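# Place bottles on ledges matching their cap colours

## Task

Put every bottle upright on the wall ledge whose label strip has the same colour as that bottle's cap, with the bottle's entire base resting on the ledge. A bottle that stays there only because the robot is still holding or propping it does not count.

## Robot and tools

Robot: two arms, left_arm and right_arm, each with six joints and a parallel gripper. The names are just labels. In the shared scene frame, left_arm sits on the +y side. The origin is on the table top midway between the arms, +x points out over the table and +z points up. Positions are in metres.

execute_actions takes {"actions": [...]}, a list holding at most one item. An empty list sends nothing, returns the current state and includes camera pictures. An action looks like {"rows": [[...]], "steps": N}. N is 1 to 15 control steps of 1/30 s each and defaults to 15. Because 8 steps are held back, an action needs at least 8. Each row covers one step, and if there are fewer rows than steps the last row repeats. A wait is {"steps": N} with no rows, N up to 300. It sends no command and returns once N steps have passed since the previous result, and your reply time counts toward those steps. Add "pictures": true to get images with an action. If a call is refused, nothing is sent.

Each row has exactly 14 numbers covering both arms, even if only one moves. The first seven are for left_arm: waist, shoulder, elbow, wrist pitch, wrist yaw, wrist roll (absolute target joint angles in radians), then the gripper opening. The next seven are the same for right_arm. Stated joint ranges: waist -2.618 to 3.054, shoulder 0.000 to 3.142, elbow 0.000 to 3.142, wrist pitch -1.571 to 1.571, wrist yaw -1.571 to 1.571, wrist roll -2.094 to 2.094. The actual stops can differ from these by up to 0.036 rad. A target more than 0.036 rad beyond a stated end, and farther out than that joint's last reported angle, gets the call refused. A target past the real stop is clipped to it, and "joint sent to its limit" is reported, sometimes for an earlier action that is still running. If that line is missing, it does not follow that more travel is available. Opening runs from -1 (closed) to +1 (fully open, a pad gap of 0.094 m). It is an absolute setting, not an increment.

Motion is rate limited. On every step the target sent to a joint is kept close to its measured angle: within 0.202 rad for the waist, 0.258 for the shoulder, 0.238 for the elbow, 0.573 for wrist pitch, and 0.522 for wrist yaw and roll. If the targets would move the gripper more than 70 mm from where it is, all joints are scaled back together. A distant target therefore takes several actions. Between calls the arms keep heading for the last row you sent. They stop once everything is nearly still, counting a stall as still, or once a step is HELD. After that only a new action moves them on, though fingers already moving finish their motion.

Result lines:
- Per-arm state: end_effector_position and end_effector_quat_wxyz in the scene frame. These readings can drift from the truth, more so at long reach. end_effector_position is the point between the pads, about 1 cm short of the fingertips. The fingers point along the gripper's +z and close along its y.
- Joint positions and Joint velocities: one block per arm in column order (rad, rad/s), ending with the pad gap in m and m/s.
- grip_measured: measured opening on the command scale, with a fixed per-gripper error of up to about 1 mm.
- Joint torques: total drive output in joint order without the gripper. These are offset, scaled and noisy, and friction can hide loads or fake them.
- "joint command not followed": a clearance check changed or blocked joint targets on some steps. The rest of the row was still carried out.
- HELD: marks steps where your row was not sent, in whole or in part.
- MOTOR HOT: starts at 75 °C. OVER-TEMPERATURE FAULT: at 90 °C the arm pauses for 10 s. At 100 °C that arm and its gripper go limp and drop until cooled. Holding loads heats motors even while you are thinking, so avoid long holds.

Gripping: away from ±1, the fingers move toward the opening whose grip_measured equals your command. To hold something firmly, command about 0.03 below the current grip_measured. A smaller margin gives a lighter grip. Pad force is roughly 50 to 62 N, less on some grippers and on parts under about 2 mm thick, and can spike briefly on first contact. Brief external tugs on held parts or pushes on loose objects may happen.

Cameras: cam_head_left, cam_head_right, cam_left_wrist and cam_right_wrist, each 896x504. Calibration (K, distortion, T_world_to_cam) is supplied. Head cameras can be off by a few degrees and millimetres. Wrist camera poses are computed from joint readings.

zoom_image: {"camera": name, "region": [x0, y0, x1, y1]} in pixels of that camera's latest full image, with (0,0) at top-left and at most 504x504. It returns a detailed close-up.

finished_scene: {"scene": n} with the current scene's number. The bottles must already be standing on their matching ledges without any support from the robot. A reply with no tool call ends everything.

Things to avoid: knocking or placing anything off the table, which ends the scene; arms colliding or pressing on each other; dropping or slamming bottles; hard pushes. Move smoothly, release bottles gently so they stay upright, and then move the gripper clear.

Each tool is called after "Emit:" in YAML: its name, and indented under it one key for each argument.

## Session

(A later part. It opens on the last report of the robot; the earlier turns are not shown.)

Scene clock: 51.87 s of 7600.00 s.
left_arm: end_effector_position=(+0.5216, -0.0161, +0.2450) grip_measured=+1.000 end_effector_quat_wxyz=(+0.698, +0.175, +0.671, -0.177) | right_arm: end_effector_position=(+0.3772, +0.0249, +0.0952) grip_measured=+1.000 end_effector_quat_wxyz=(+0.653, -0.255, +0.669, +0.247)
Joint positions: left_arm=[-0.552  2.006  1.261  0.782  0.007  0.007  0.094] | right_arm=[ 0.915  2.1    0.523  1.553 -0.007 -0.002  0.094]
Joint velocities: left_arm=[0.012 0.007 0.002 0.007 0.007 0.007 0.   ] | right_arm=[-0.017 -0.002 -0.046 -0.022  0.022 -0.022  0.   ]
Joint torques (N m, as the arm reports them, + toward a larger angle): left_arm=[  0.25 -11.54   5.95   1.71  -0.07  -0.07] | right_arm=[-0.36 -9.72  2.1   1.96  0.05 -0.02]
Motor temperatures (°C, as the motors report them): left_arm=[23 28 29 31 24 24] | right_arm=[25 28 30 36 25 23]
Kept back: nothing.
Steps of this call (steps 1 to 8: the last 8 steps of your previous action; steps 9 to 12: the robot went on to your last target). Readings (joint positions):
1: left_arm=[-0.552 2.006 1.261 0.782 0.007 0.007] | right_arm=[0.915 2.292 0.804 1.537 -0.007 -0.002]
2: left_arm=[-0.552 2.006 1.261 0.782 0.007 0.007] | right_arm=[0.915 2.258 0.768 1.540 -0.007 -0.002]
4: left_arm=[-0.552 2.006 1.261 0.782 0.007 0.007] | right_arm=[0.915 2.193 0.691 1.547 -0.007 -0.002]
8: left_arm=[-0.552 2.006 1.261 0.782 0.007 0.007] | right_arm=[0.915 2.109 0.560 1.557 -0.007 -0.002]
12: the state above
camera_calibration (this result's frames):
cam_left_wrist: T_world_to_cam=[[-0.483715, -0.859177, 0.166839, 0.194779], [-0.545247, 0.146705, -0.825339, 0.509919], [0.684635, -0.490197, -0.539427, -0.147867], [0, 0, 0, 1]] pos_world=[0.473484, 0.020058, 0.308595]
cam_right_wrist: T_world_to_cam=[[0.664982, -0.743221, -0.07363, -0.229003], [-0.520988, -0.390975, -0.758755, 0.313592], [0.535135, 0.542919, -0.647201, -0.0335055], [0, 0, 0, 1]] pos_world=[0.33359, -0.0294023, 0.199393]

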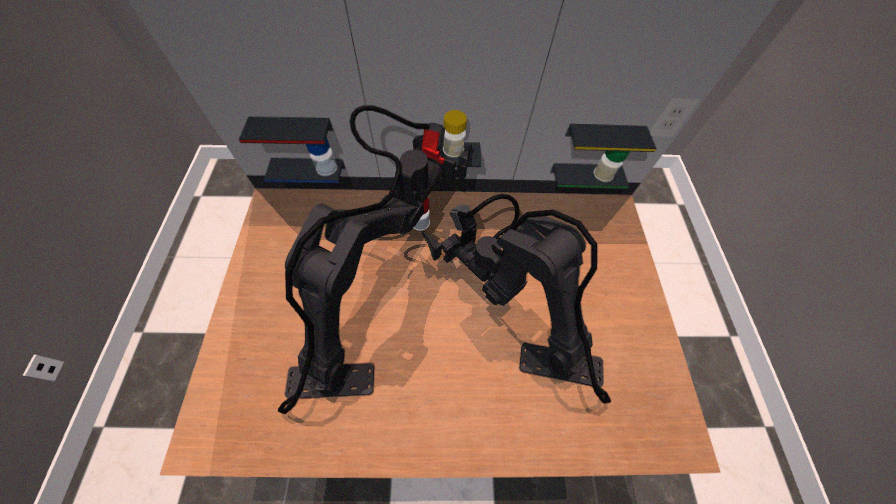

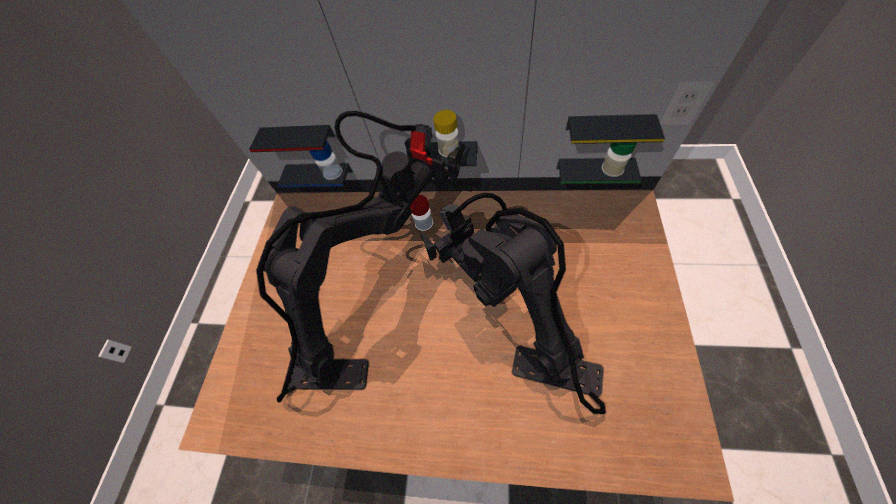

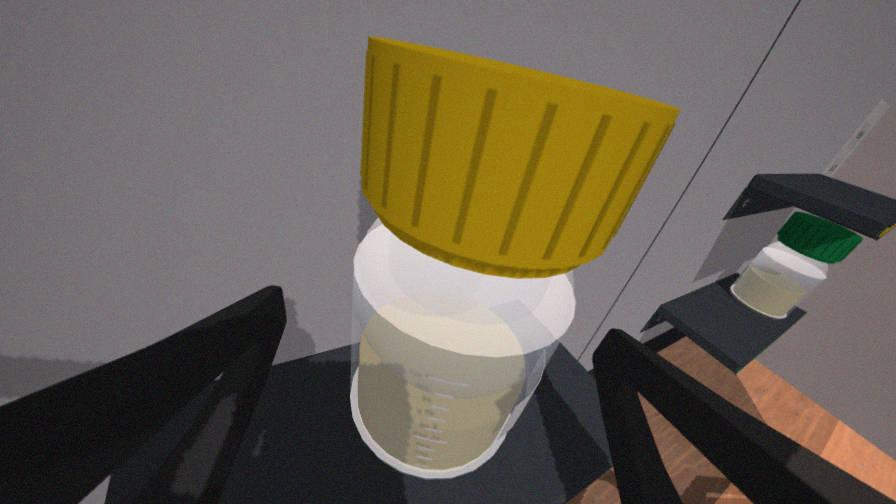

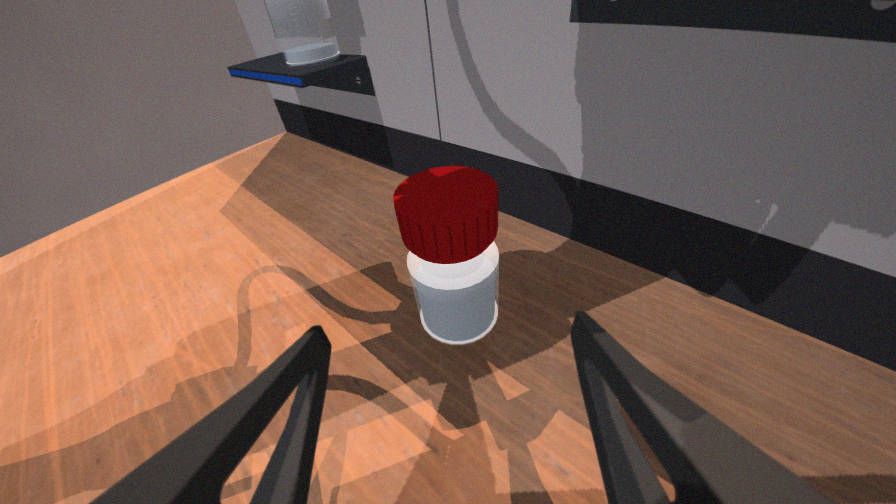

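Emit:
execute_actions:
  actions:
    - {"rows": [[-0.548,1.955,1.264,0.80,0,0,1,0.902,2.085,0.505,1.545,0,0,1],[-0.548,1.939,1.259,0.80,0,0,1,0.88,2.085,0.505,1.545,0,0,1],[-0.548,1.914,1.243,0.80,0,0,1,0.846,2.085,0.505,1.545,0,0,1],[-0.548,1.881,1.218,0.80,0,0,1,0.804,2.085,0.505,1.545,0,0,1],[-0.548,1.842,1.185,0.80,0,0,1,0.756,2.085,0.505,1.545,0,0,1],[-0.548,1.797,1.146,0.80,0,0,1,0.705,2.085,0.505,1.545,0,0,1],[-0.548,1.747,1.10,0.80,0,0,1,0.654,2.085,0.505,1.545,0,0,1],[-0.548,1.694,1.05,0.80,0,0,1,0.606,2.08,0.515,1.545,0,0,1],[-0.548,1.639,0.997,0.80,0,0,1,0.564,2.07,0.525,1.545,0,0,1],[-0.548,1.583,0.941,0.80,0,0,1,0.53,2.06,0.535,1.545,0,0,1],[-0.548,1.526,0.885,0.80,0,0,1,0.508,2.056,0.541,1.54,0,0,1],[-0.548,1.471,0.828,0.80,0,0,1,0.50,2.044,0.545,1.525,0,0,1],[-0.548,1.418,0.772,0.80,0,0,1,0.50,2.025,0.551,1.50,0,0,1],[-0.548,1.368,0.719,0.80,0,0,1,0.50,2.0,0.558,1.469,0,0,1],[-0.548,1.323,0.669,0.80,0,0,1,0.50,1.97,0.568,1.431,0,0,1]], "steps": 15}

Emit:
execute_actions:
  actions:
    - {"rows": [[-0.54,1.284,0.623,0.80,0,0,1,0.50,1.936,0.578,1.387,0,0,1],[-0.532,1.251,0.584,0.80,0,0,1,0.50,1.898,0.59,1.339,0,0,1],[-0.522,1.226,0.551,0.805,0,0,1,0.50,1.858,0.602,1.288,0,0,1],[-0.512,1.21,0.526,0.818,0,0,1,0.50,1.816,0.615,1.235,0,0,1],[-0.502,1.205,0.51,0.84,0,0,1,0.50,1.773,0.629,1.18,0,0,1],[-0.492,1.211,0.504,0.868,0,0,1,0.50,1.729,0.642,1.125,0,0,1],[-0.484,1.228,0.50,0.902,0,0,1,0.50,1.687,0.655,1.072,0,0,1],[-0.478,1.254,0.495,0.941,0,0,1,0.50,1.647,0.667,1.021,0,0,1],[-0.474,1.289,0.488,0.985,0,0,1,0.50,1.609,0.679,0.973,0,0,1],[-0.472,1.331,0.479,1.031,0,0,1,0.50,1.575,0.689,0.929,0,0,1],[-0.472,1.379,0.469,1.078,0,0,1,0.50,1.545,0.699,0.891,0,0,1],[-0.472,1.432,0.458,1.128,0,0,1,0.50,1.52,0.706,0.86,0,0,1],[-0.472,1.488,0.447,1.177,0,0,1,0.50,1.501,0.712,0.835,0,0,1],[-0.472,1.547,0.435,1.224,0,0,1,0.504,1.489,0.716,0.82,0,0,1],[-0.472,1.608,0.423,1.27,0,0,1,0.514,1.485,0.717,0.815,0,0,1]], "steps": 15}

Emit:
execute_actions:
  actions:
    - {"rows": [[-0.472,1.668,0.41,1.314,0,0,1,0.53,1.485,0.717,0.815,0,0,1],[-0.472,1.727,0.398,1.353,0,0,1,0.551,1.485,0.717,0.815,0,0,1],[-0.472,1.783,0.387,1.387,0,0,1,0.573,1.485,0.717,0.815,0,0,1],[-0.472,1.836,0.376,1.415,0,0,1,0.598,1.485,0.717,0.815,0,0,1],[-0.472,1.884,0.366,1.437,0,0,1,0.622,1.485,0.717,0.815,0,0,1],[-0.472,1.926,0.357,1.45,0,0,1,0.644,1.485,0.717,0.815,0,0,1],[-0.472,1.961,0.35,1.455,0,0,1,0.665,1.485,0.717,0.815,0,0,1],[-0.472,1.987,0.345,1.455,0,0,1,0.681,1.485,0.717,0.815,0,0,1],[-0.472,2.004,0.341,1.455,0,0,1,0.691,1.485,0.717,0.815,0,0,1],[-0.472,2.01,0.34,1.455,0,0,1,0.695,1.485,0.717,0.815,0,0,1]], "steps": 12}

Emit:
execute_actions:
  actions:
    - {"steps": 20}
  pictures: true

Scene clock: 58.60 s of 7600.00 s.
left_arm: end_effector_position=(+0.4969, -0.0027, +0.2757) grip_measured=+1.000 end_effector_quat_wxyz=(+0.711, +0.172, +0.658, -0.180) | right_arm: end_effector_position=(+0.4165, -0.0266, +0.0951) grip_measured=+1.000 end_effector_quat_wxyz=(+0.669, -0.209, +0.685, +0.202)
Joint positions: left_arm=[-0.552  1.876  1.169  0.782  0.007  0.007  0.094] | right_arm=[ 0.771  2.1    0.523  1.553 -0.015 -0.002  0.094]
Joint velocities: left_arm=[-0.007 -1.316 -1.038 -0.007  0.022 -0.081  0.   ] | right_arm=[-1.458 -0.017 -0.012 -0.037  0.037  0.022  0.   ]
Joint torques (N m, as the arm reports them, + toward a larger angle): left_arm=[  0.24 -11.57   5.43   1.73  -0.08  -0.07] | right_arm=[-2.38 -9.73  1.92  1.94  0.12  0.02]
Motor temperatures (°C, as the motors report them): left_arm=[23 30 29 31 24 24] | right_arm=[25 29 28 35 25 23]
Steps of this call (steps 1 to 30: the robot went on to your last target; steps 31 to 90: nothing new was sent; then 3.50 s passed at rest; steps 91 to 97: the first 7 steps of this action). Readings (joint positions):
91: left_arm=[-0.552 2.005 1.261 0.782 0.007 0.007] | right_arm=[0.915 2.100 0.523 1.553 -0.007 -0.002]
92: left_arm=[-0.552 2.002 1.261 0.782 0.007 0.007] | right_arm=[0.913 2.100 0.523 1.553 -0.007 -0.002]
94: left_arm=[-0.552 1.978 1.248 0.782 0.007 0.007] | right_arm=[0.887 2.100 0.523 1.553 -0.011 -0.002]
97: the state above

Scene clock: 59.10 s of 7600.00 s.
left_arm: end_effector_position=(+0.3571, +0.0938, +0.2813) grip_measured=+1.000 end_effector_quat_wxyz=(+0.727, +0.154, +0.648, -0.167) | right_arm: end_effector_position=(+0.4851, -0.1435, +0.1922) grip_measured=+1.000 end_effector_quat_wxyz=(+0.727, -0.097, +0.672, +0.104)
Joint positions: left_arm=[-0.508  1.232  0.521  0.825  0.006  0.007  0.094] | right_arm=[ 0.489  1.785  0.606  1.257  0.007 -0.001  0.094]
Joint velocities: left_arm=[ 0.291  0.027 -0.398  0.168 -0.022  0.081  0.   ] | right_arm=[-0.002 -1.302  0.408 -1.311 -0.007  0.037  0.   ]
Joint torques (N m, as the arm reports them, + toward a larger angle): left_arm=[ 0.39 -2.91  6.18  1.99 -0.05 -0.06] | right_arm=[ 0.9  -9.21  7.99  2.04 -0.09 -0.01]
Motor temperatures (°C, as the motors report them): left_arm=[23 30 29 31 24 24] | right_arm=[25 29 28 35 25 23]
Steps of this call (steps 1 to 8: the last 8 steps of your previous action; steps 9 to 15: the first 7 steps of this action). Readings (joint positions):
9: left_arm=[-0.552 1.362 0.725 0.806 0.007 0.007] | right_arm=[0.484 2.017 0.530 1.482 0.009 -0.001]
10: left_arm=[-0.550 1.319 0.677 0.807 0.007 0.007] | right_arm=[0.487 1.988 0.539 1.452 0.009 -0.001]
12: left_arm=[-0.538 1.257 0.594 0.809 0.007 0.007] | right_arm=[0.489 1.915 0.562 1.381 0.007 -0.001]
15: the state above

Scene clock: 59.50 s of 7600.00 s.
left_arm: end_effector_position=(+0.3865, +0.0936, +0.1399) grip_measured=+1.000 end_effector_quat_wxyz=(+0.668, +0.157, +0.713, -0.142) | right_arm: end_effector_position=(+0.4661, -0.1256, +0.2788) grip_measured=+1.000 end_effector_quat_wxyz=(+0.736, -0.111, +0.656, +0.124)
Joint positions: left_arm=[-0.479  1.737  0.418  1.252  0.004  0.007  0.094] | right_arm=[ 0.539  1.488  0.7    0.903  0.008 -0.001  0.094]
Joint velocities: left_arm=[ 0.012  1.751 -0.403  0.886 -0.022  0.022  0.   ] | right_arm=[ 0.598 -0.002 -0.017 -0.564 -0.066 -0.022  0.   ]
Joint torques (N m, as the arm reports them, + toward a larger angle): left_arm=[ 0.4  -5.31  2.99  1.87 -0.03 -0.07] | right_arm=[ 1.91 -6.6   9.01  1.9  -0.1  -0.02]
Motor temperatures (°C, as the motors report them): left_arm=[23 30 29 31 24 24] | right_arm=[25 29 29 35 25 23]
Steps of this call (steps 1 to 8: the last 8 steps of your previous action; steps 9 to 12: the first 4 steps of this action). Readings (joint positions):
9: left_arm=[-0.479 1.547 0.461 1.149 0.004 0.007] | right_arm=[0.495 1.495 0.698 0.949 0.007 -0.001]
10: left_arm=[-0.479 1.611 0.447 1.187 0.004 0.007] | right_arm=[0.504 1.489 0.699 0.934 0.007 -0.001]
12: the state above

Scene clock: 60.17 s of 7600.00 s.
left_arm: end_effector_position=(+0.3693, +0.1014, +0.0509) grip_measured=+1.000 end_effector_quat_wxyz=(+0.607, +0.169, +0.766, -0.130) | right_arm: end_effector_position=(+0.4375, -0.0584, +0.2607) grip_measured=+1.000 end_effector_quat_wxyz=(+0.700, -0.171, +0.671, +0.178)
Joint positions: left_arm=[-0.479  2.01   0.349  1.429  0.004  0.007  0.094] | right_arm=[ 0.694  1.488  0.7    0.831 -0.001 -0.001  0.094]
Joint velocities: left_arm=[-0.022 -0.012 -0.002 -0.022  0.022 -0.022  0.   ] | right_arm=[ 0.007  0.012  0.022 -0.007  0.037 -0.037  0.   ]
Joint torques (N m, as the arm reports them, + toward a larger angle): left_arm=[ 0.41 -5.4   1.9   1.76 -0.03 -0.07] | right_arm=[ 0.12 -6.66  9.02  1.82  0.   -0.02]
Motor temperatures (°C, as the motors report them): left_arm=[23 29 29 31 24 24] | right_arm=[25 29 29 35 25 23]
Kept back: nothing.
Steps of this call (steps 1 to 8: the last 8 steps of your previous action; steps 9 to 20: the robot went on to your last target). Readings (joint positions):
1: left_arm=[-0.479 1.796 0.403 1.279 0.004 0.007] | right_arm=[0.562 1.488 0.700 0.885 0.008 -0.001]
2: left_arm=[-0.479 1.849 0.391 1.302 0.004 0.007] | right_arm=[0.588 1.488 0.700 0.871 0.008 -0.001]
4: left_arm=[-0.479 1.936 0.369 1.335 0.004 0.007] | right_arm=[0.639 1.488 0.700 0.854 0.006 -0.001]
8: left_arm=[-0.479 2.009 0.349 1.363 0.004 0.007] | right_arm=[0.693 1.488 0.700 0.839 -0.001 -0.001]
20: the state above
camera_calibration (this result's frames):
cam_left_wrist: T_world_to_cam=[[-0.375885, -0.911967, 0.164396, 0.22003], [-0.73706, 0.186708, -0.649525, 0.307219], [0.561651, -0.365317, -0.742356, -0.0476393], [0, 0, 0, 1]] pos_world=[0.335902, 0.125897, 0.128009]
cam_right_wrist: T_world_to_cam=[[0.484933, -0.871405, -0.0741218, -0.247418], [-0.550771, -0.238465, -0.799866, 0.470715], [0.679331, 0.428705, -0.595584, 0.00333974], [0, 0, 0, 1]] pos_world=[0.376968, -0.104784, 0.360159]

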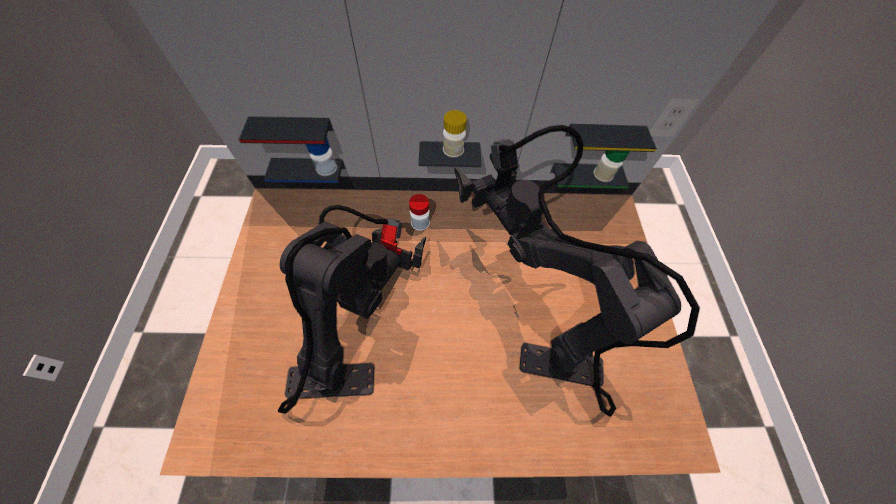

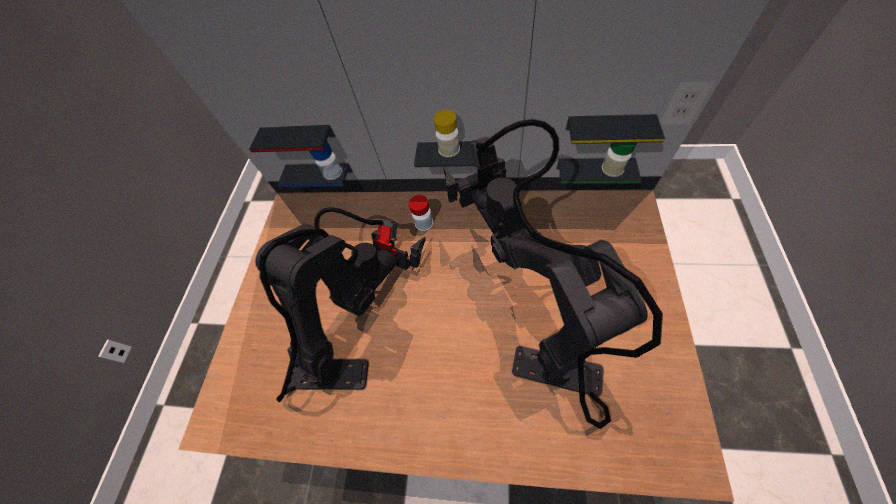

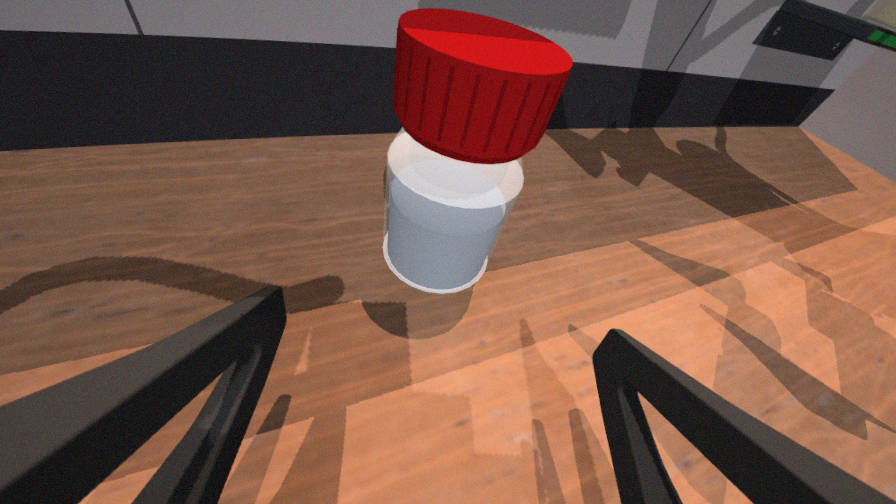

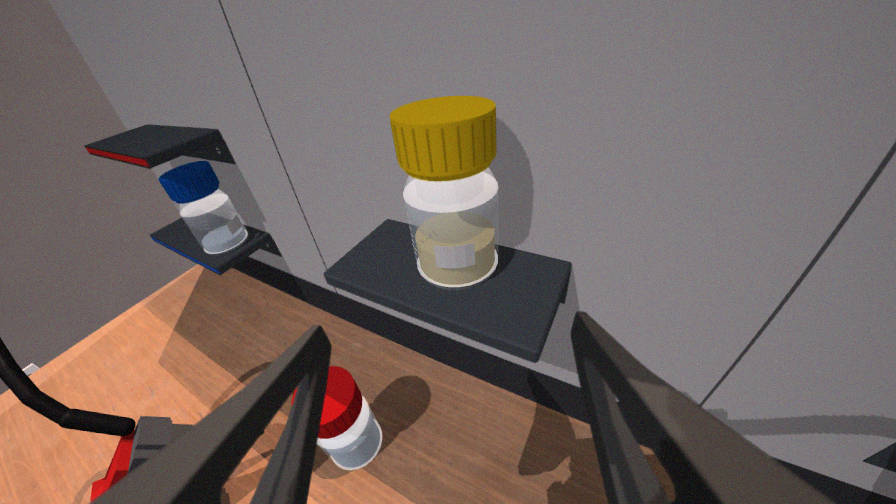

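Emit:
execute_actions:
  actions:
    - {"rows": [[-0.474,2.012,0.385,1.45,0,0,1,0.695,1.488,0.733,0.814,0,0,1],[-0.474,2.017,0.398,1.443,0,0,1,0.695,1.498,0.743,0.812,0,0,0.95],[-0.474,2.026,0.415,1.433,0,0,1,0.695,1.512,0.759,0.809,0,0,0.9],[-0.474,2.036,0.436,1.42,0,0,1,0.695,1.53,0.778,0.804,0,0,0.85],[-0.474,2.049,0.46,1.405,0,0,1,0.695,1.552,0.801,0.799,0,0,0.8],[-0.474,2.063,0.487,1.388,0,0,1,0.695,1.576,0.827,0.794,0,0,0.75],[-0.474,2.078,0.517,1.37,0,0,1,0.695,1.601,0.854,0.788,0,0,0.7],[-0.474,2.092,0.548,1.352,0,0,1,0.695,1.627,0.881,0.782,0,0,0.65],[-0.474,2.107,0.578,1.334,0,0,1,0.695,1.652,0.908,0.776,0,0,0.62],[-0.474,2.121,0.606,1.316,0,0,1,0.695,1.676,0.934,0.771,0,0,0.6],[-0.474,2.134,0.632,1.30,0,0,1,0.695,1.698,0.957,0.766,0,0,0.6],[-0.474,2.144,0.653,1.287,0,0,1,0.695,1.716,0.976,0.761,0,0,0.6],[-0.474,2.153,0.67,1.277,0,0,1,0.695,1.73,0.992,0.758,0,0,0.6],[-0.474,2.158,0.681,1.27,0,0,1,0.695,1.74,1.002,0.756,0,0,0.6],[-0.474,2.16,0.685,1.268,0,0,1,0.695,1.743,1.005,0.755,0,0,0.6]], "steps": 15}

Emit:
execute_actions:
  actions:
    - {"steps": 20}
  pictures: true

Scene clock: 62.53 s of 7600.00 s.
left_arm: end_effector_position=(+0.3929, +0.0908, +0.0641) grip_measured=+1.000 end_effector_quat_wxyz=(+0.628, +0.165, +0.749, -0.134) | right_arm: end_effector_position=(+0.4535, -0.0497, +0.2717) grip_measured=+0.724 end_effector_quat_wxyz=(+0.705, -0.170, +0.665, +0.179)
Joint positions: left_arm=[-0.479  2.039  0.443  1.419  0.004  0.007  0.094] | right_arm=[ 0.694  1.544  0.784  0.82  -0.001 -0.001  0.081]
Joint velocities: left_arm=[-0.012  0.374  0.813 -0.227 -0.051 -0.051  0.   ] | right_arm=[-0.002  0.642  0.755  0.022 -0.051  0.037 -0.046]
Joint torques (N m, as the arm reports them, + toward a larger angle): left_arm=[ 0.31 -4.56  4.67  1.44 -0.03 -0.07] | right_arm=[ 0.18 -5.61  9.65  1.72  0.   -0.03]
Motor temperatures (°C, as the motors report them): left_arm=[23 29 28 31 24 24] | right_arm=[25 28 29 35 25 23]
Steps of this call (steps 1 to 30: the robot went on to your last target; steps 31 to 64: nothing new was sent; steps 65 to 71: the first 7 steps of this action). Readings (joint positions):
65: left_arm=[-0.479 2.010 0.349 1.432 0.004 0.007] | right_arm=[0.694 1.488 0.700 0.830 -0.001 -0.001]
66: left_arm=[-0.479 2.010 0.352 1.432 0.004 0.007] | right_arm=[0.694 1.488 0.701 0.829 -0.001 -0.001]
68: left_arm=[-0.479 2.012 0.373 1.430 0.004 0.007] | right_arm=[0.694 1.497 0.719 0.823 -0.001 -0.001]
71: the state above

Scene clock: 63.20 s of 7600.00 s.
left_arm: end_effector_position=(+0.4377, +0.0705, +0.0487) grip_measured=+1.000 end_effector_quat_wxyz=(+0.615, +0.167, +0.759, -0.131) | right_arm: end_effector_position=(+0.4984, -0.0253, +0.2523) grip_measured=+0.602 end_effector_quat_wxyz=(+0.686, -0.175, +0.685, +0.174)
Joint positions: left_arm=[-0.479  2.149  0.659  1.281  0.004  0.007  0.094] | right_arm=[ 0.694  1.74   0.973  0.768 -0.001 -0.001  0.075]
Joint velocities: left_arm=[-0.007 -0.002 -0.002  0.051 -0.007 -0.022  0.   ] | right_arm=[-0.002 -0.007  0.017 -0.066  0.007 -0.037  0.   ]
Joint torques (N m, as the arm reports them, + toward a larger angle): left_arm=[ 0.29 -6.39  5.11  1.54 -0.03 -0.07] | right_arm=[ 0.12 -8.81 10.36  1.88  0.   -0.03]
Motor temperatures (°C, as the motors report them): left_arm=[23 29 28 31 24 24] | right_arm=[25 28 29 35 25 23]
Kept back: nothing.
Steps of this call (steps 1 to 8: the last 8 steps of your previous action; steps 9 to 20: the robot went on to your last target). Readings (joint positions):
1: left_arm=[-0.479 2.053 0.473 1.410 0.004 0.007] | right_arm=[0.694 1.567 0.811 0.818 -0.001 -0.001]
2: left_arm=[-0.479 2.067 0.503 1.399 0.004 0.007] | right_arm=[0.694 1.592 0.839 0.816 -0.001 -0.001]
4: left_arm=[-0.479 2.098 0.563 1.373 0.004 0.007] | right_arm=[0.694 1.643 0.893 0.809 -0.001 -0.001]
8: left_arm=[-0.479 2.141 0.646 1.322 0.004 0.007] | right_arm=[0.694 1.722 0.965 0.789 -0.001 -0.001]
20: the state above
camera_calibration (this result's frames):
cam_left_wrist: T_world_to_cam=[[-0.379324, -0.910418, 0.165082, 0.219366], [-0.723328, 0.180521, -0.66649, 0.357254], [0.576984, -0.372224, -0.727007, -0.106007], [0, 0, 0, 1]] pos_world=[0.402787, 0.0957648, 0.124825]
cam_right_wrist: T_world_to_cam=[[0.482242, -0.872866, -0.0744802, -0.247354], [-0.579276, -0.253947, -0.774565, 0.512825], [0.657177, 0.416673, -0.628094, -0.0382331], [0, 0, 0, 1]] pos_world=[0.441478, -0.0697463, 0.354779]

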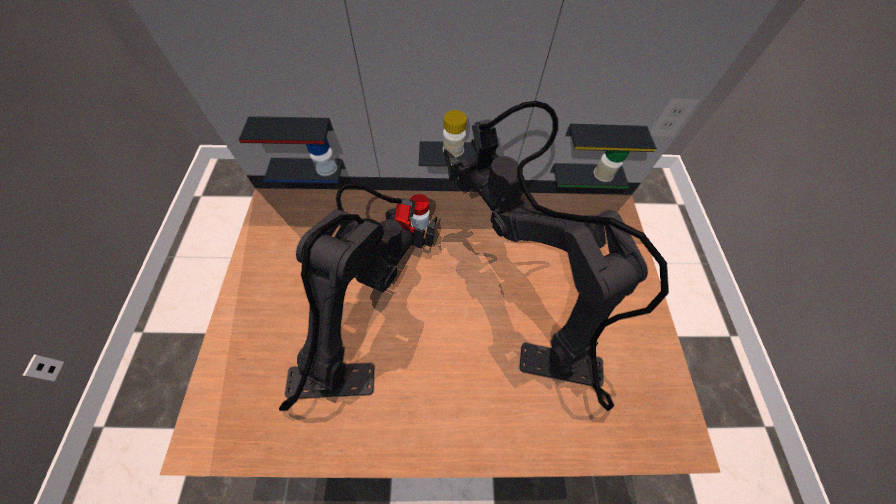

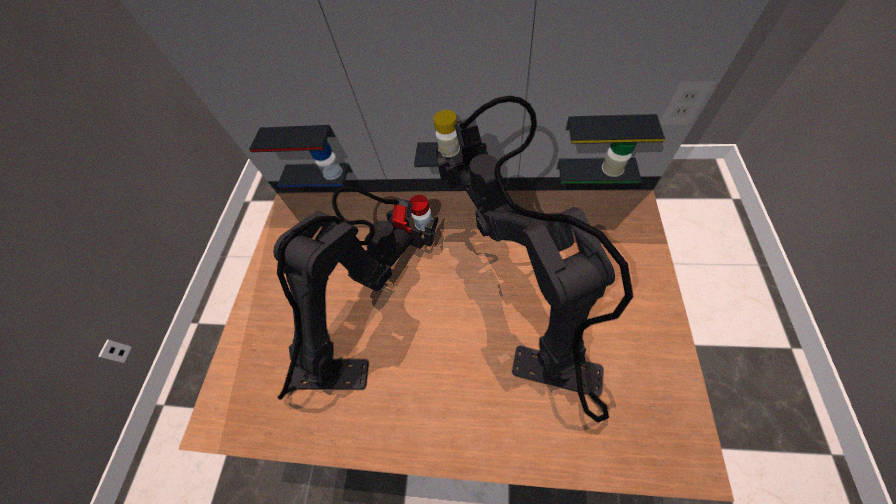

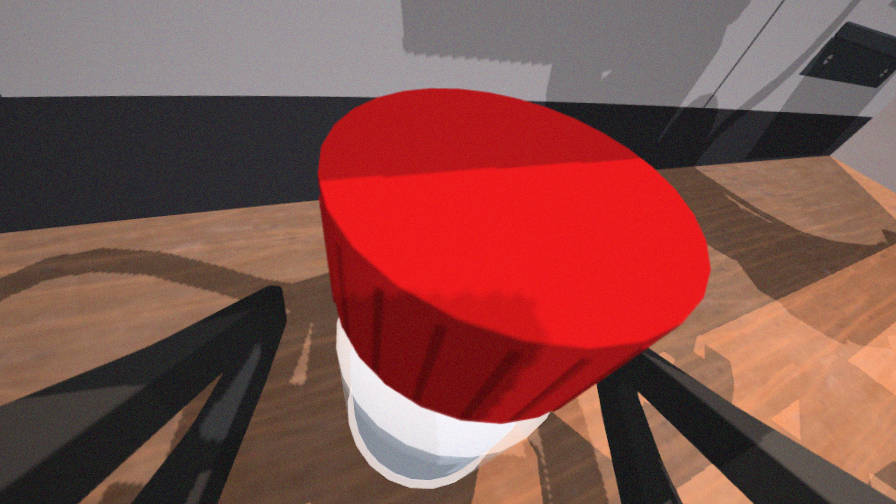

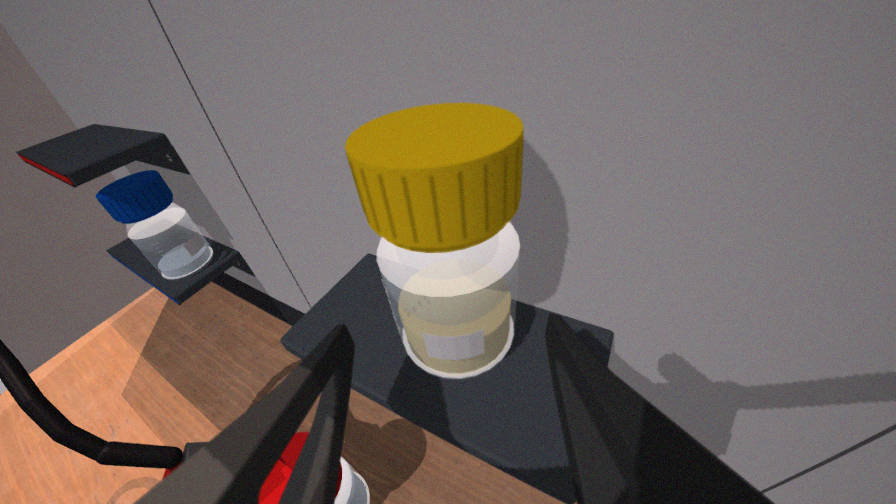

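Emit:
execute_actions:
  actions:
    - {"rows": [[-0.474,2.16,0.675,1.32,0,0,1,0.695,1.747,1.01,0.754,0,0,0.6],[-0.474,2.16,0.665,1.345,0,0,1,0.695,1.753,1.018,0.752,0,0,0.6],[-0.474,2.162,0.655,1.37,0,0,1,0.695,1.762,1.029,0.75,0,0,0.6],[-0.474,2.166,0.648,1.395,0,0,1,0.695,1.773,1.042,0.747,0,0,0.6],[-0.474,2.172,0.643,1.42,0,0,1,0.695,1.785,1.057,0.744,0,0,0.6],[-0.474,2.18,0.639,1.442,0,0,1,0.695,1.797,1.072,0.741,0,0,0.6],[-0.474,2.19,0.635,1.46,0,0,1,0.695,1.808,1.086,0.738,0,0,0.6],[-0.474,2.20,0.631,1.475,0,0,1,0.695,1.818,1.098,0.736,0,0,0.6],[-0.474,2.211,0.628,1.486,0,0,1,0.695,1.826,1.108,0.734,0,0,0.6],[-0.474,2.222,0.625,1.492,0,0,1,0.695,1.831,1.114,0.733,0,0,0.6],[-0.474,2.232,0.623,1.492,0,0,1,0.695,1.833,1.117,0.733,0,0,0.6],[-0.474,2.241,0.621,1.492,0,0,1,0.695,1.833,1.117,0.733,0,0,0.6],[-0.474,2.248,0.62,1.492,0,0,1,0.695,1.833,1.117,0.733,0,0,0.6],[-0.474,2.253,0.62,1.492,0,0,1,0.695,1.833,1.117,0.733,0,0,0.6],[-0.474,2.255,0.62,1.492,0,0,1,0.695,1.833,1.117,0.733,0,0,0.6]], "steps": 15}

Emit:
execute_actions:
  actions:
    - {"steps": 18}
  pictures: true

Scene clock: 64.60 s of 7600.00 s.
left_arm: end_effector_position=(+0.4405, +0.0693, +0.0646) grip_measured=+1.000 end_effector_quat_wxyz=(+0.643, +0.162, +0.735, -0.137) | right_arm: end_effector_position=(+0.5090, -0.0195, +0.2619) grip_measured=+0.602 end_effector_quat_wxyz=(+0.693, -0.173, +0.677, +0.176)
Joint positions: left_arm=[-0.479  2.159  0.659  1.366  0.004  0.007  0.094] | right_arm=[ 0.694  1.774  1.034  0.762 -0.001 -0.001  0.075]
Joint velocities: left_arm=[ 0.007  0.193 -0.012  0.593 -0.022 -0.051  0.   ] | right_arm=[-0.002  0.286  0.422  0.037 -0.022  0.007  0.   ]
Joint torques (N m, as the arm reports them, + toward a larger angle): left_arm=[ 0.29 -5.8   1.62  1.64 -0.03 -0.07] | right_arm=[ 0.13 -8.27  9.73  1.78  0.   -0.03]
Motor temperatures (°C, as the motors report them): left_arm=[23 29 28 31 24 24] | right_arm=[25 28 30 35 25 23]
Steps of this call (steps 1 to 15: the robot went on to your last target; steps 16 to 35: nothing new was sent; steps 36 to 42: the first 7 steps of this action). Readings (joint positions):
36: left_arm=[-0.479 2.149 0.659 1.281 0.004 0.007] | right_arm=[0.694 1.740 0.973 0.768 -0.001 -0.001]
37: left_arm=[-0.479 2.149 0.659 1.285 0.004 0.007] | right_arm=[0.694 1.740 0.975 0.766 -0.001 -0.001]
39: left_arm=[-0.479 2.149 0.659 1.308 0.004 0.007] | right_arm=[0.694 1.747 0.991 0.763 -0.001 -0.001]
42: the state above

Scene clock: 65.20 s of 7600.00 s.
left_arm: end_effector_position=(+0.4321, +0.0731, +0.0397) grip_measured=+1.000 end_effector_quat_wxyz=(+0.638, +0.163, +0.740, -0.136) | right_arm: end_effector_position=(+0.5207, -0.0132, +0.2566) grip_measured=+0.602 end_effector_quat_wxyz=(+0.689, -0.174, +0.682, +0.175)
Joint positions: left_arm=[-0.479  2.25   0.635  1.466  0.004  0.007  0.094] | right_arm=[ 0.694  1.824  1.087  0.747 -0.001 -0.001  0.075]
Joint velocities: left_arm=[-0.022 -0.012 -0.012  0.007 -0.066 -0.037  0.   ] | right_arm=[-0.007  0.002  0.007  0.081 -0.051 -0.037  0.   ]
Joint torques (N m, as the arm reports them, + toward a larger angle): left_arm=[ 0.29 -6.91  1.71  1.82 -0.03 -0.07] | right_arm=[ 0.12 -9.28 10.25  1.86  0.   -0.03]
Motor temperatures (°C, as the motors report them): left_arm=[23 29 28 31 24 24] | right_arm=[25 28 30 35 25 23]
Kept back: nothing.
Steps of this call (steps 1 to 8: the last 8 steps of your previous action; steps 9 to 18: the robot went on to your last target). Readings (joint positions):
1: left_arm=[-0.479 2.167 0.659 1.386 0.004 0.007] | right_arm=[0.694 1.785 1.050 0.762 -0.001 -0.001]
2: left_arm=[-0.479 2.176 0.659 1.404 0.004 0.007] | right_arm=[0.694 1.795 1.063 0.761 -0.001 -0.001]
4: left_arm=[-0.479 2.197 0.654 1.433 0.004 0.007] | right_arm=[0.694 1.812 1.082 0.759 -0.001 -0.001]
8: left_arm=[-0.479 2.238 0.638 1.454 0.004 0.007] | right_arm=[0.694 1.824 1.087 0.751 -0.001 -0.001]
18: the state above
camera_calibration (this result's frames):
cam_left_wrist: T_world_to_cam=[[-0.388494, -0.906287, 0.166482, 0.224616], [-0.685263, 0.163373, -0.709736, 0.333282], [0.616025, -0.389812, -0.684514, -0.125536], [0, 0, 0, 1]] pos_world=[0.392981, 0.100182, 0.113217]
cam_right_wrist: T_world_to_cam=[[0.482866, -0.872527, -0.0744085, -0.247559], [-0.572759, -0.250407, -0.78054, 0.53032], [0.66241, 0.419515, -0.620661, -0.0598933], [0, 0, 0, 1]] pos_world=[0.462958, -0.0580797, 0.358342]

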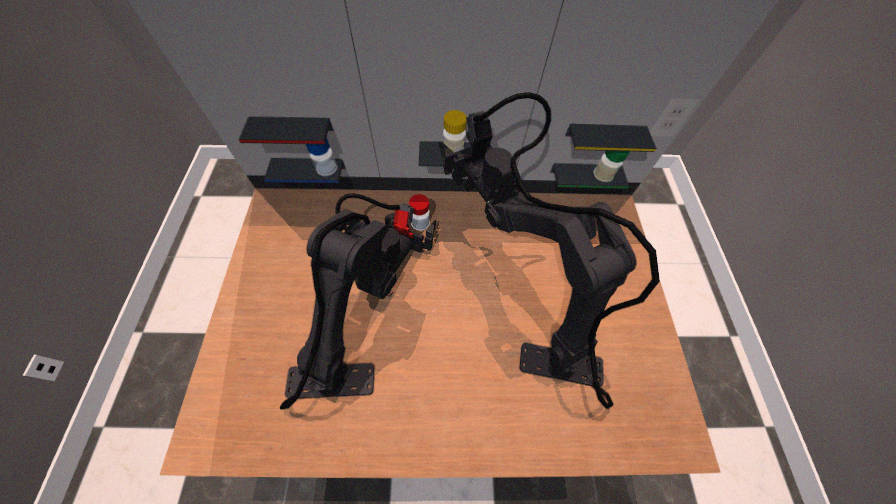

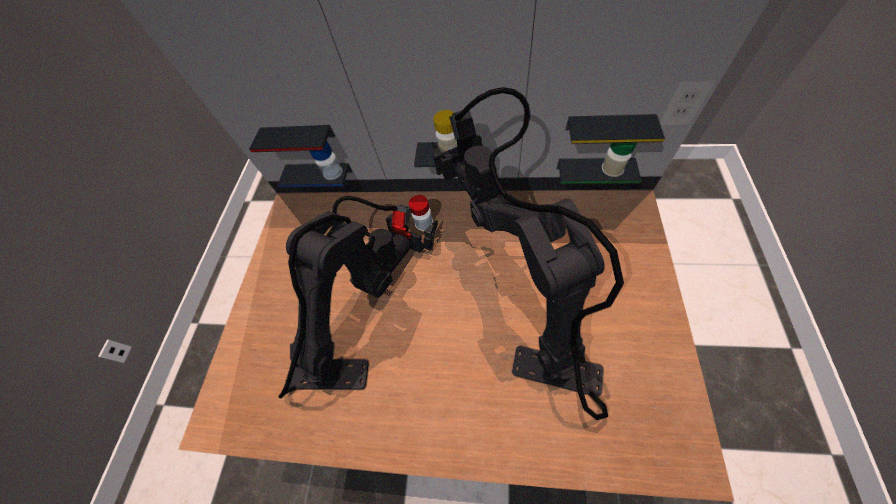

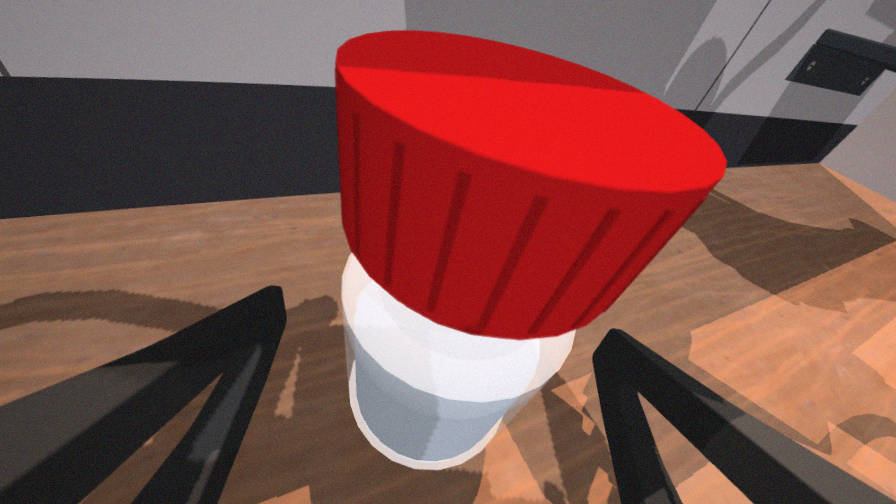

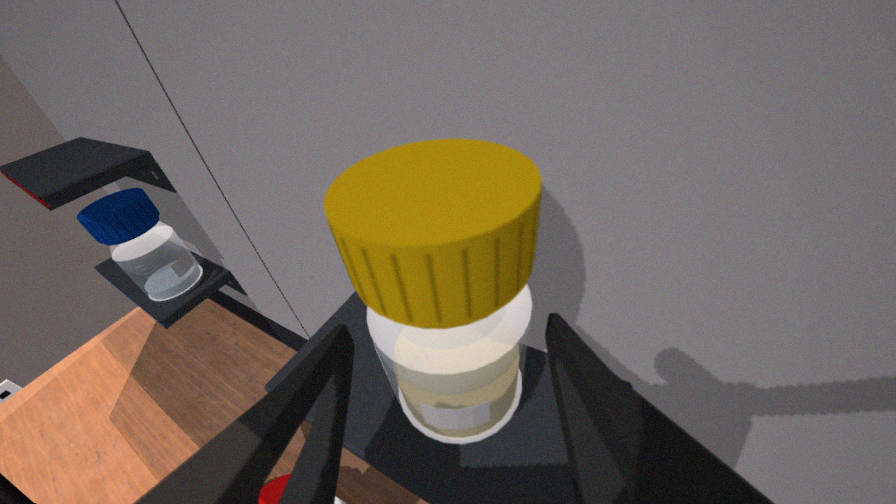

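Emit:
execute_actions:
  actions: []

Scene clock: 66.10 s of 7600.00 s.
left_arm: end_effector_position=(+0.4322, +0.0730, +0.0405) grip_measured=+1.000 end_effector_quat_wxyz=(+0.639, +0.163, +0.739, -0.136) | right_arm: end_effector_position=(+0.5207, -0.0132, +0.2566) grip_measured=+0.602 end_effector_quat_wxyz=(+0.689, -0.174, +0.682, +0.175)
Joint positions: left_arm=[-0.479  2.25   0.635  1.469  0.004  0.007  0.094] | right_arm=[ 0.694  1.824  1.087  0.747 -0.001 -0.001  0.075]
Joint velocities: left_arm=[ 0.007 -0.002 -0.027 -0.022 -0.081 -0.066  0.   ] | right_arm=[-0.007 -0.002  0.017 -0.037 -0.022 -0.066 -0.   ]
Joint torques (N m, as the arm reports them, + toward a larger angle): left_arm=[ 0.3  -6.91  1.71  1.81 -0.03 -0.07] | right_arm=[ 0.09 -9.24 10.28  1.86 -0.01 -0.02]
Motor temperatures (°C, as the motors report them): left_arm=[23 29 28 31 24 24] | right_arm=[25 28 30 34 25 23]
Kept back: nothing.
Steps of this call (steps 1 to 15: the robot went on to your last target; steps 16 to 27: nothing new was sent). Readings (joint positions):
1: left_arm=[-0.479 2.250 0.635 1.467 0.004 0.007] | right_arm=[0.694 1.824 1.087 0.747 -0.001 -0.001]
2: left_arm=[-0.479 2.250 0.635 1.467 0.004 0.007] | right_arm=[0.694 1.824 1.087 0.747 -0.001 -0.001]
4: left_arm=[-0.479 2.250 0.635 1.468 0.004 0.007] | right_arm=[0.694 1.824 1.087 0.747 -0.001 -0.001]
8: left_arm=[-0.479 2.250 0.635 1.469 0.004 0.007] | right_arm=[0.694 1.824 1.087 0.747 -0.001 -0.001]
27: the state above
All arms were judged still, so your last target was given up. Only a new action makes them travel on or press farther. Fingers that are still opening or closing keep moving.
camera_calibration (this result's frames):
cam_left_wrist: T_world_to_cam=[[-0.388958, -0.906078, 0.166536, 0.224672], [-0.683285, 0.162482, -0.711844, 0.333188], [0.617927, -0.390669, -0.682308, -0.125952], [0, 0, 0, 1]] pos_world=[0.392879, 0.100228, 0.113824]
cam_right_wrist: T_world_to_cam=[[0.482866, -0.872527, -0.0744085, -0.247559], [-0.572759, -0.250407, -0.78054, 0.53032], [0.66241, 0.419515, -0.620661, -0.0598933], [0, 0, 0, 1]] pos_world=[0.462958, -0.0580797, 0.358342]

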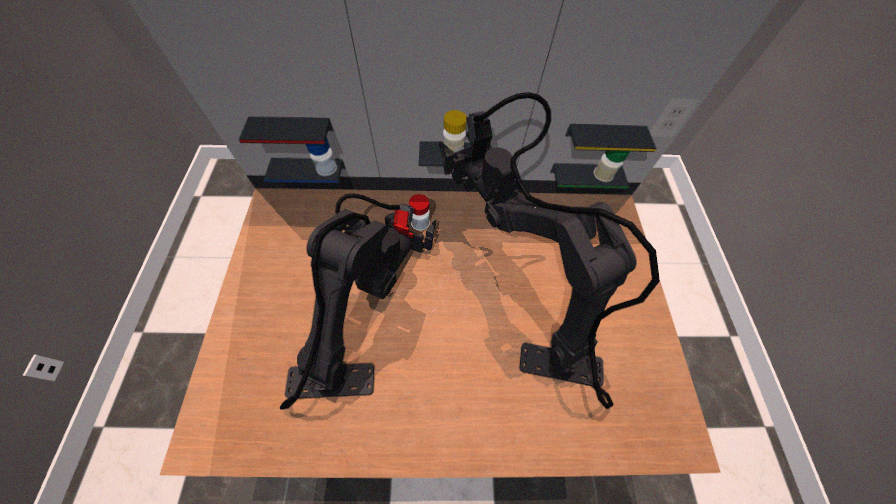

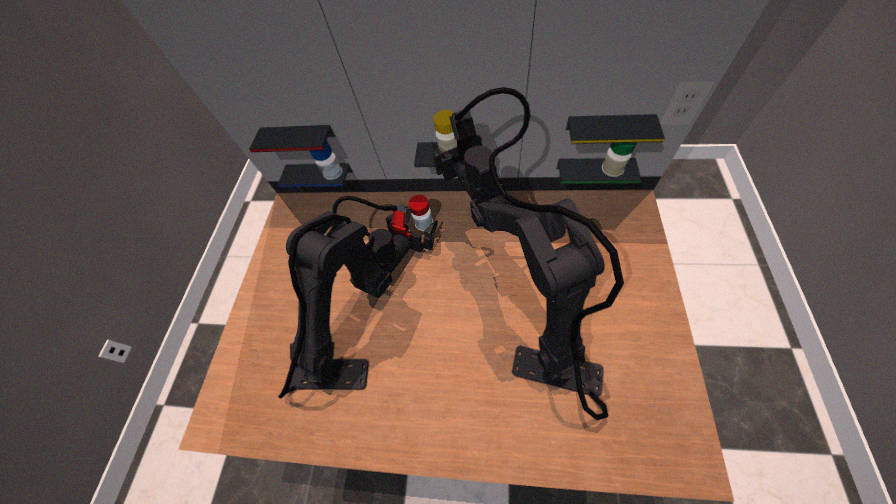

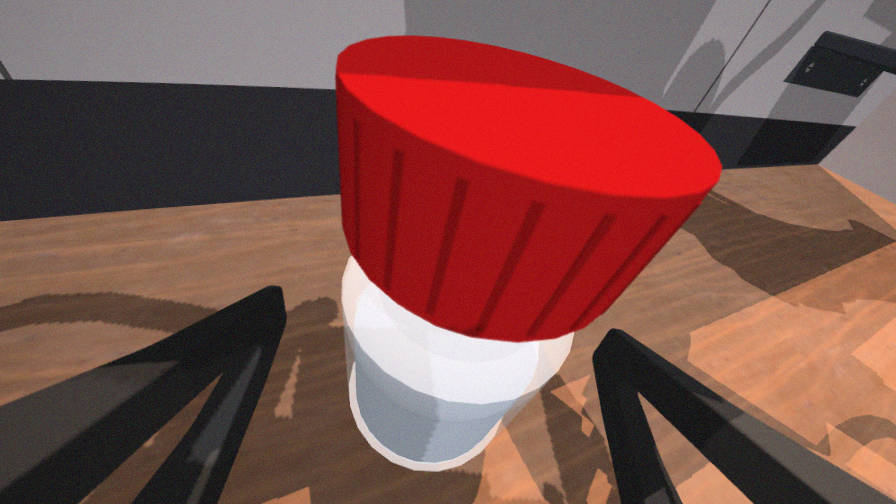

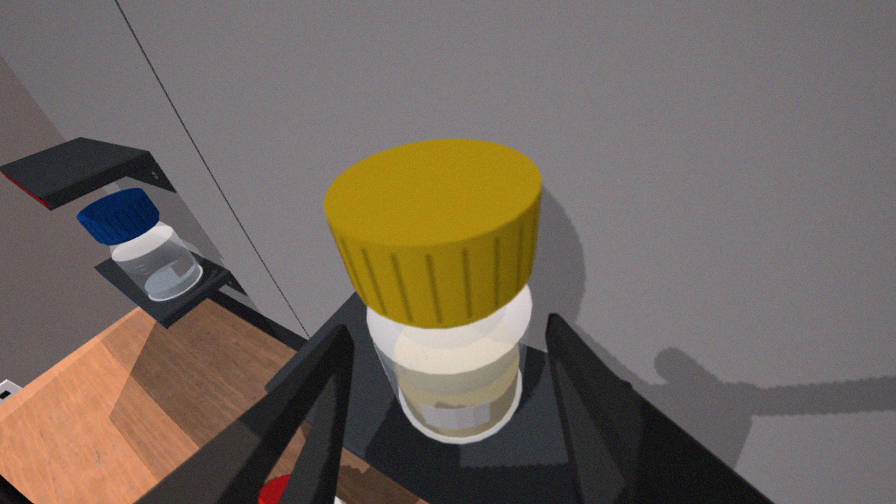

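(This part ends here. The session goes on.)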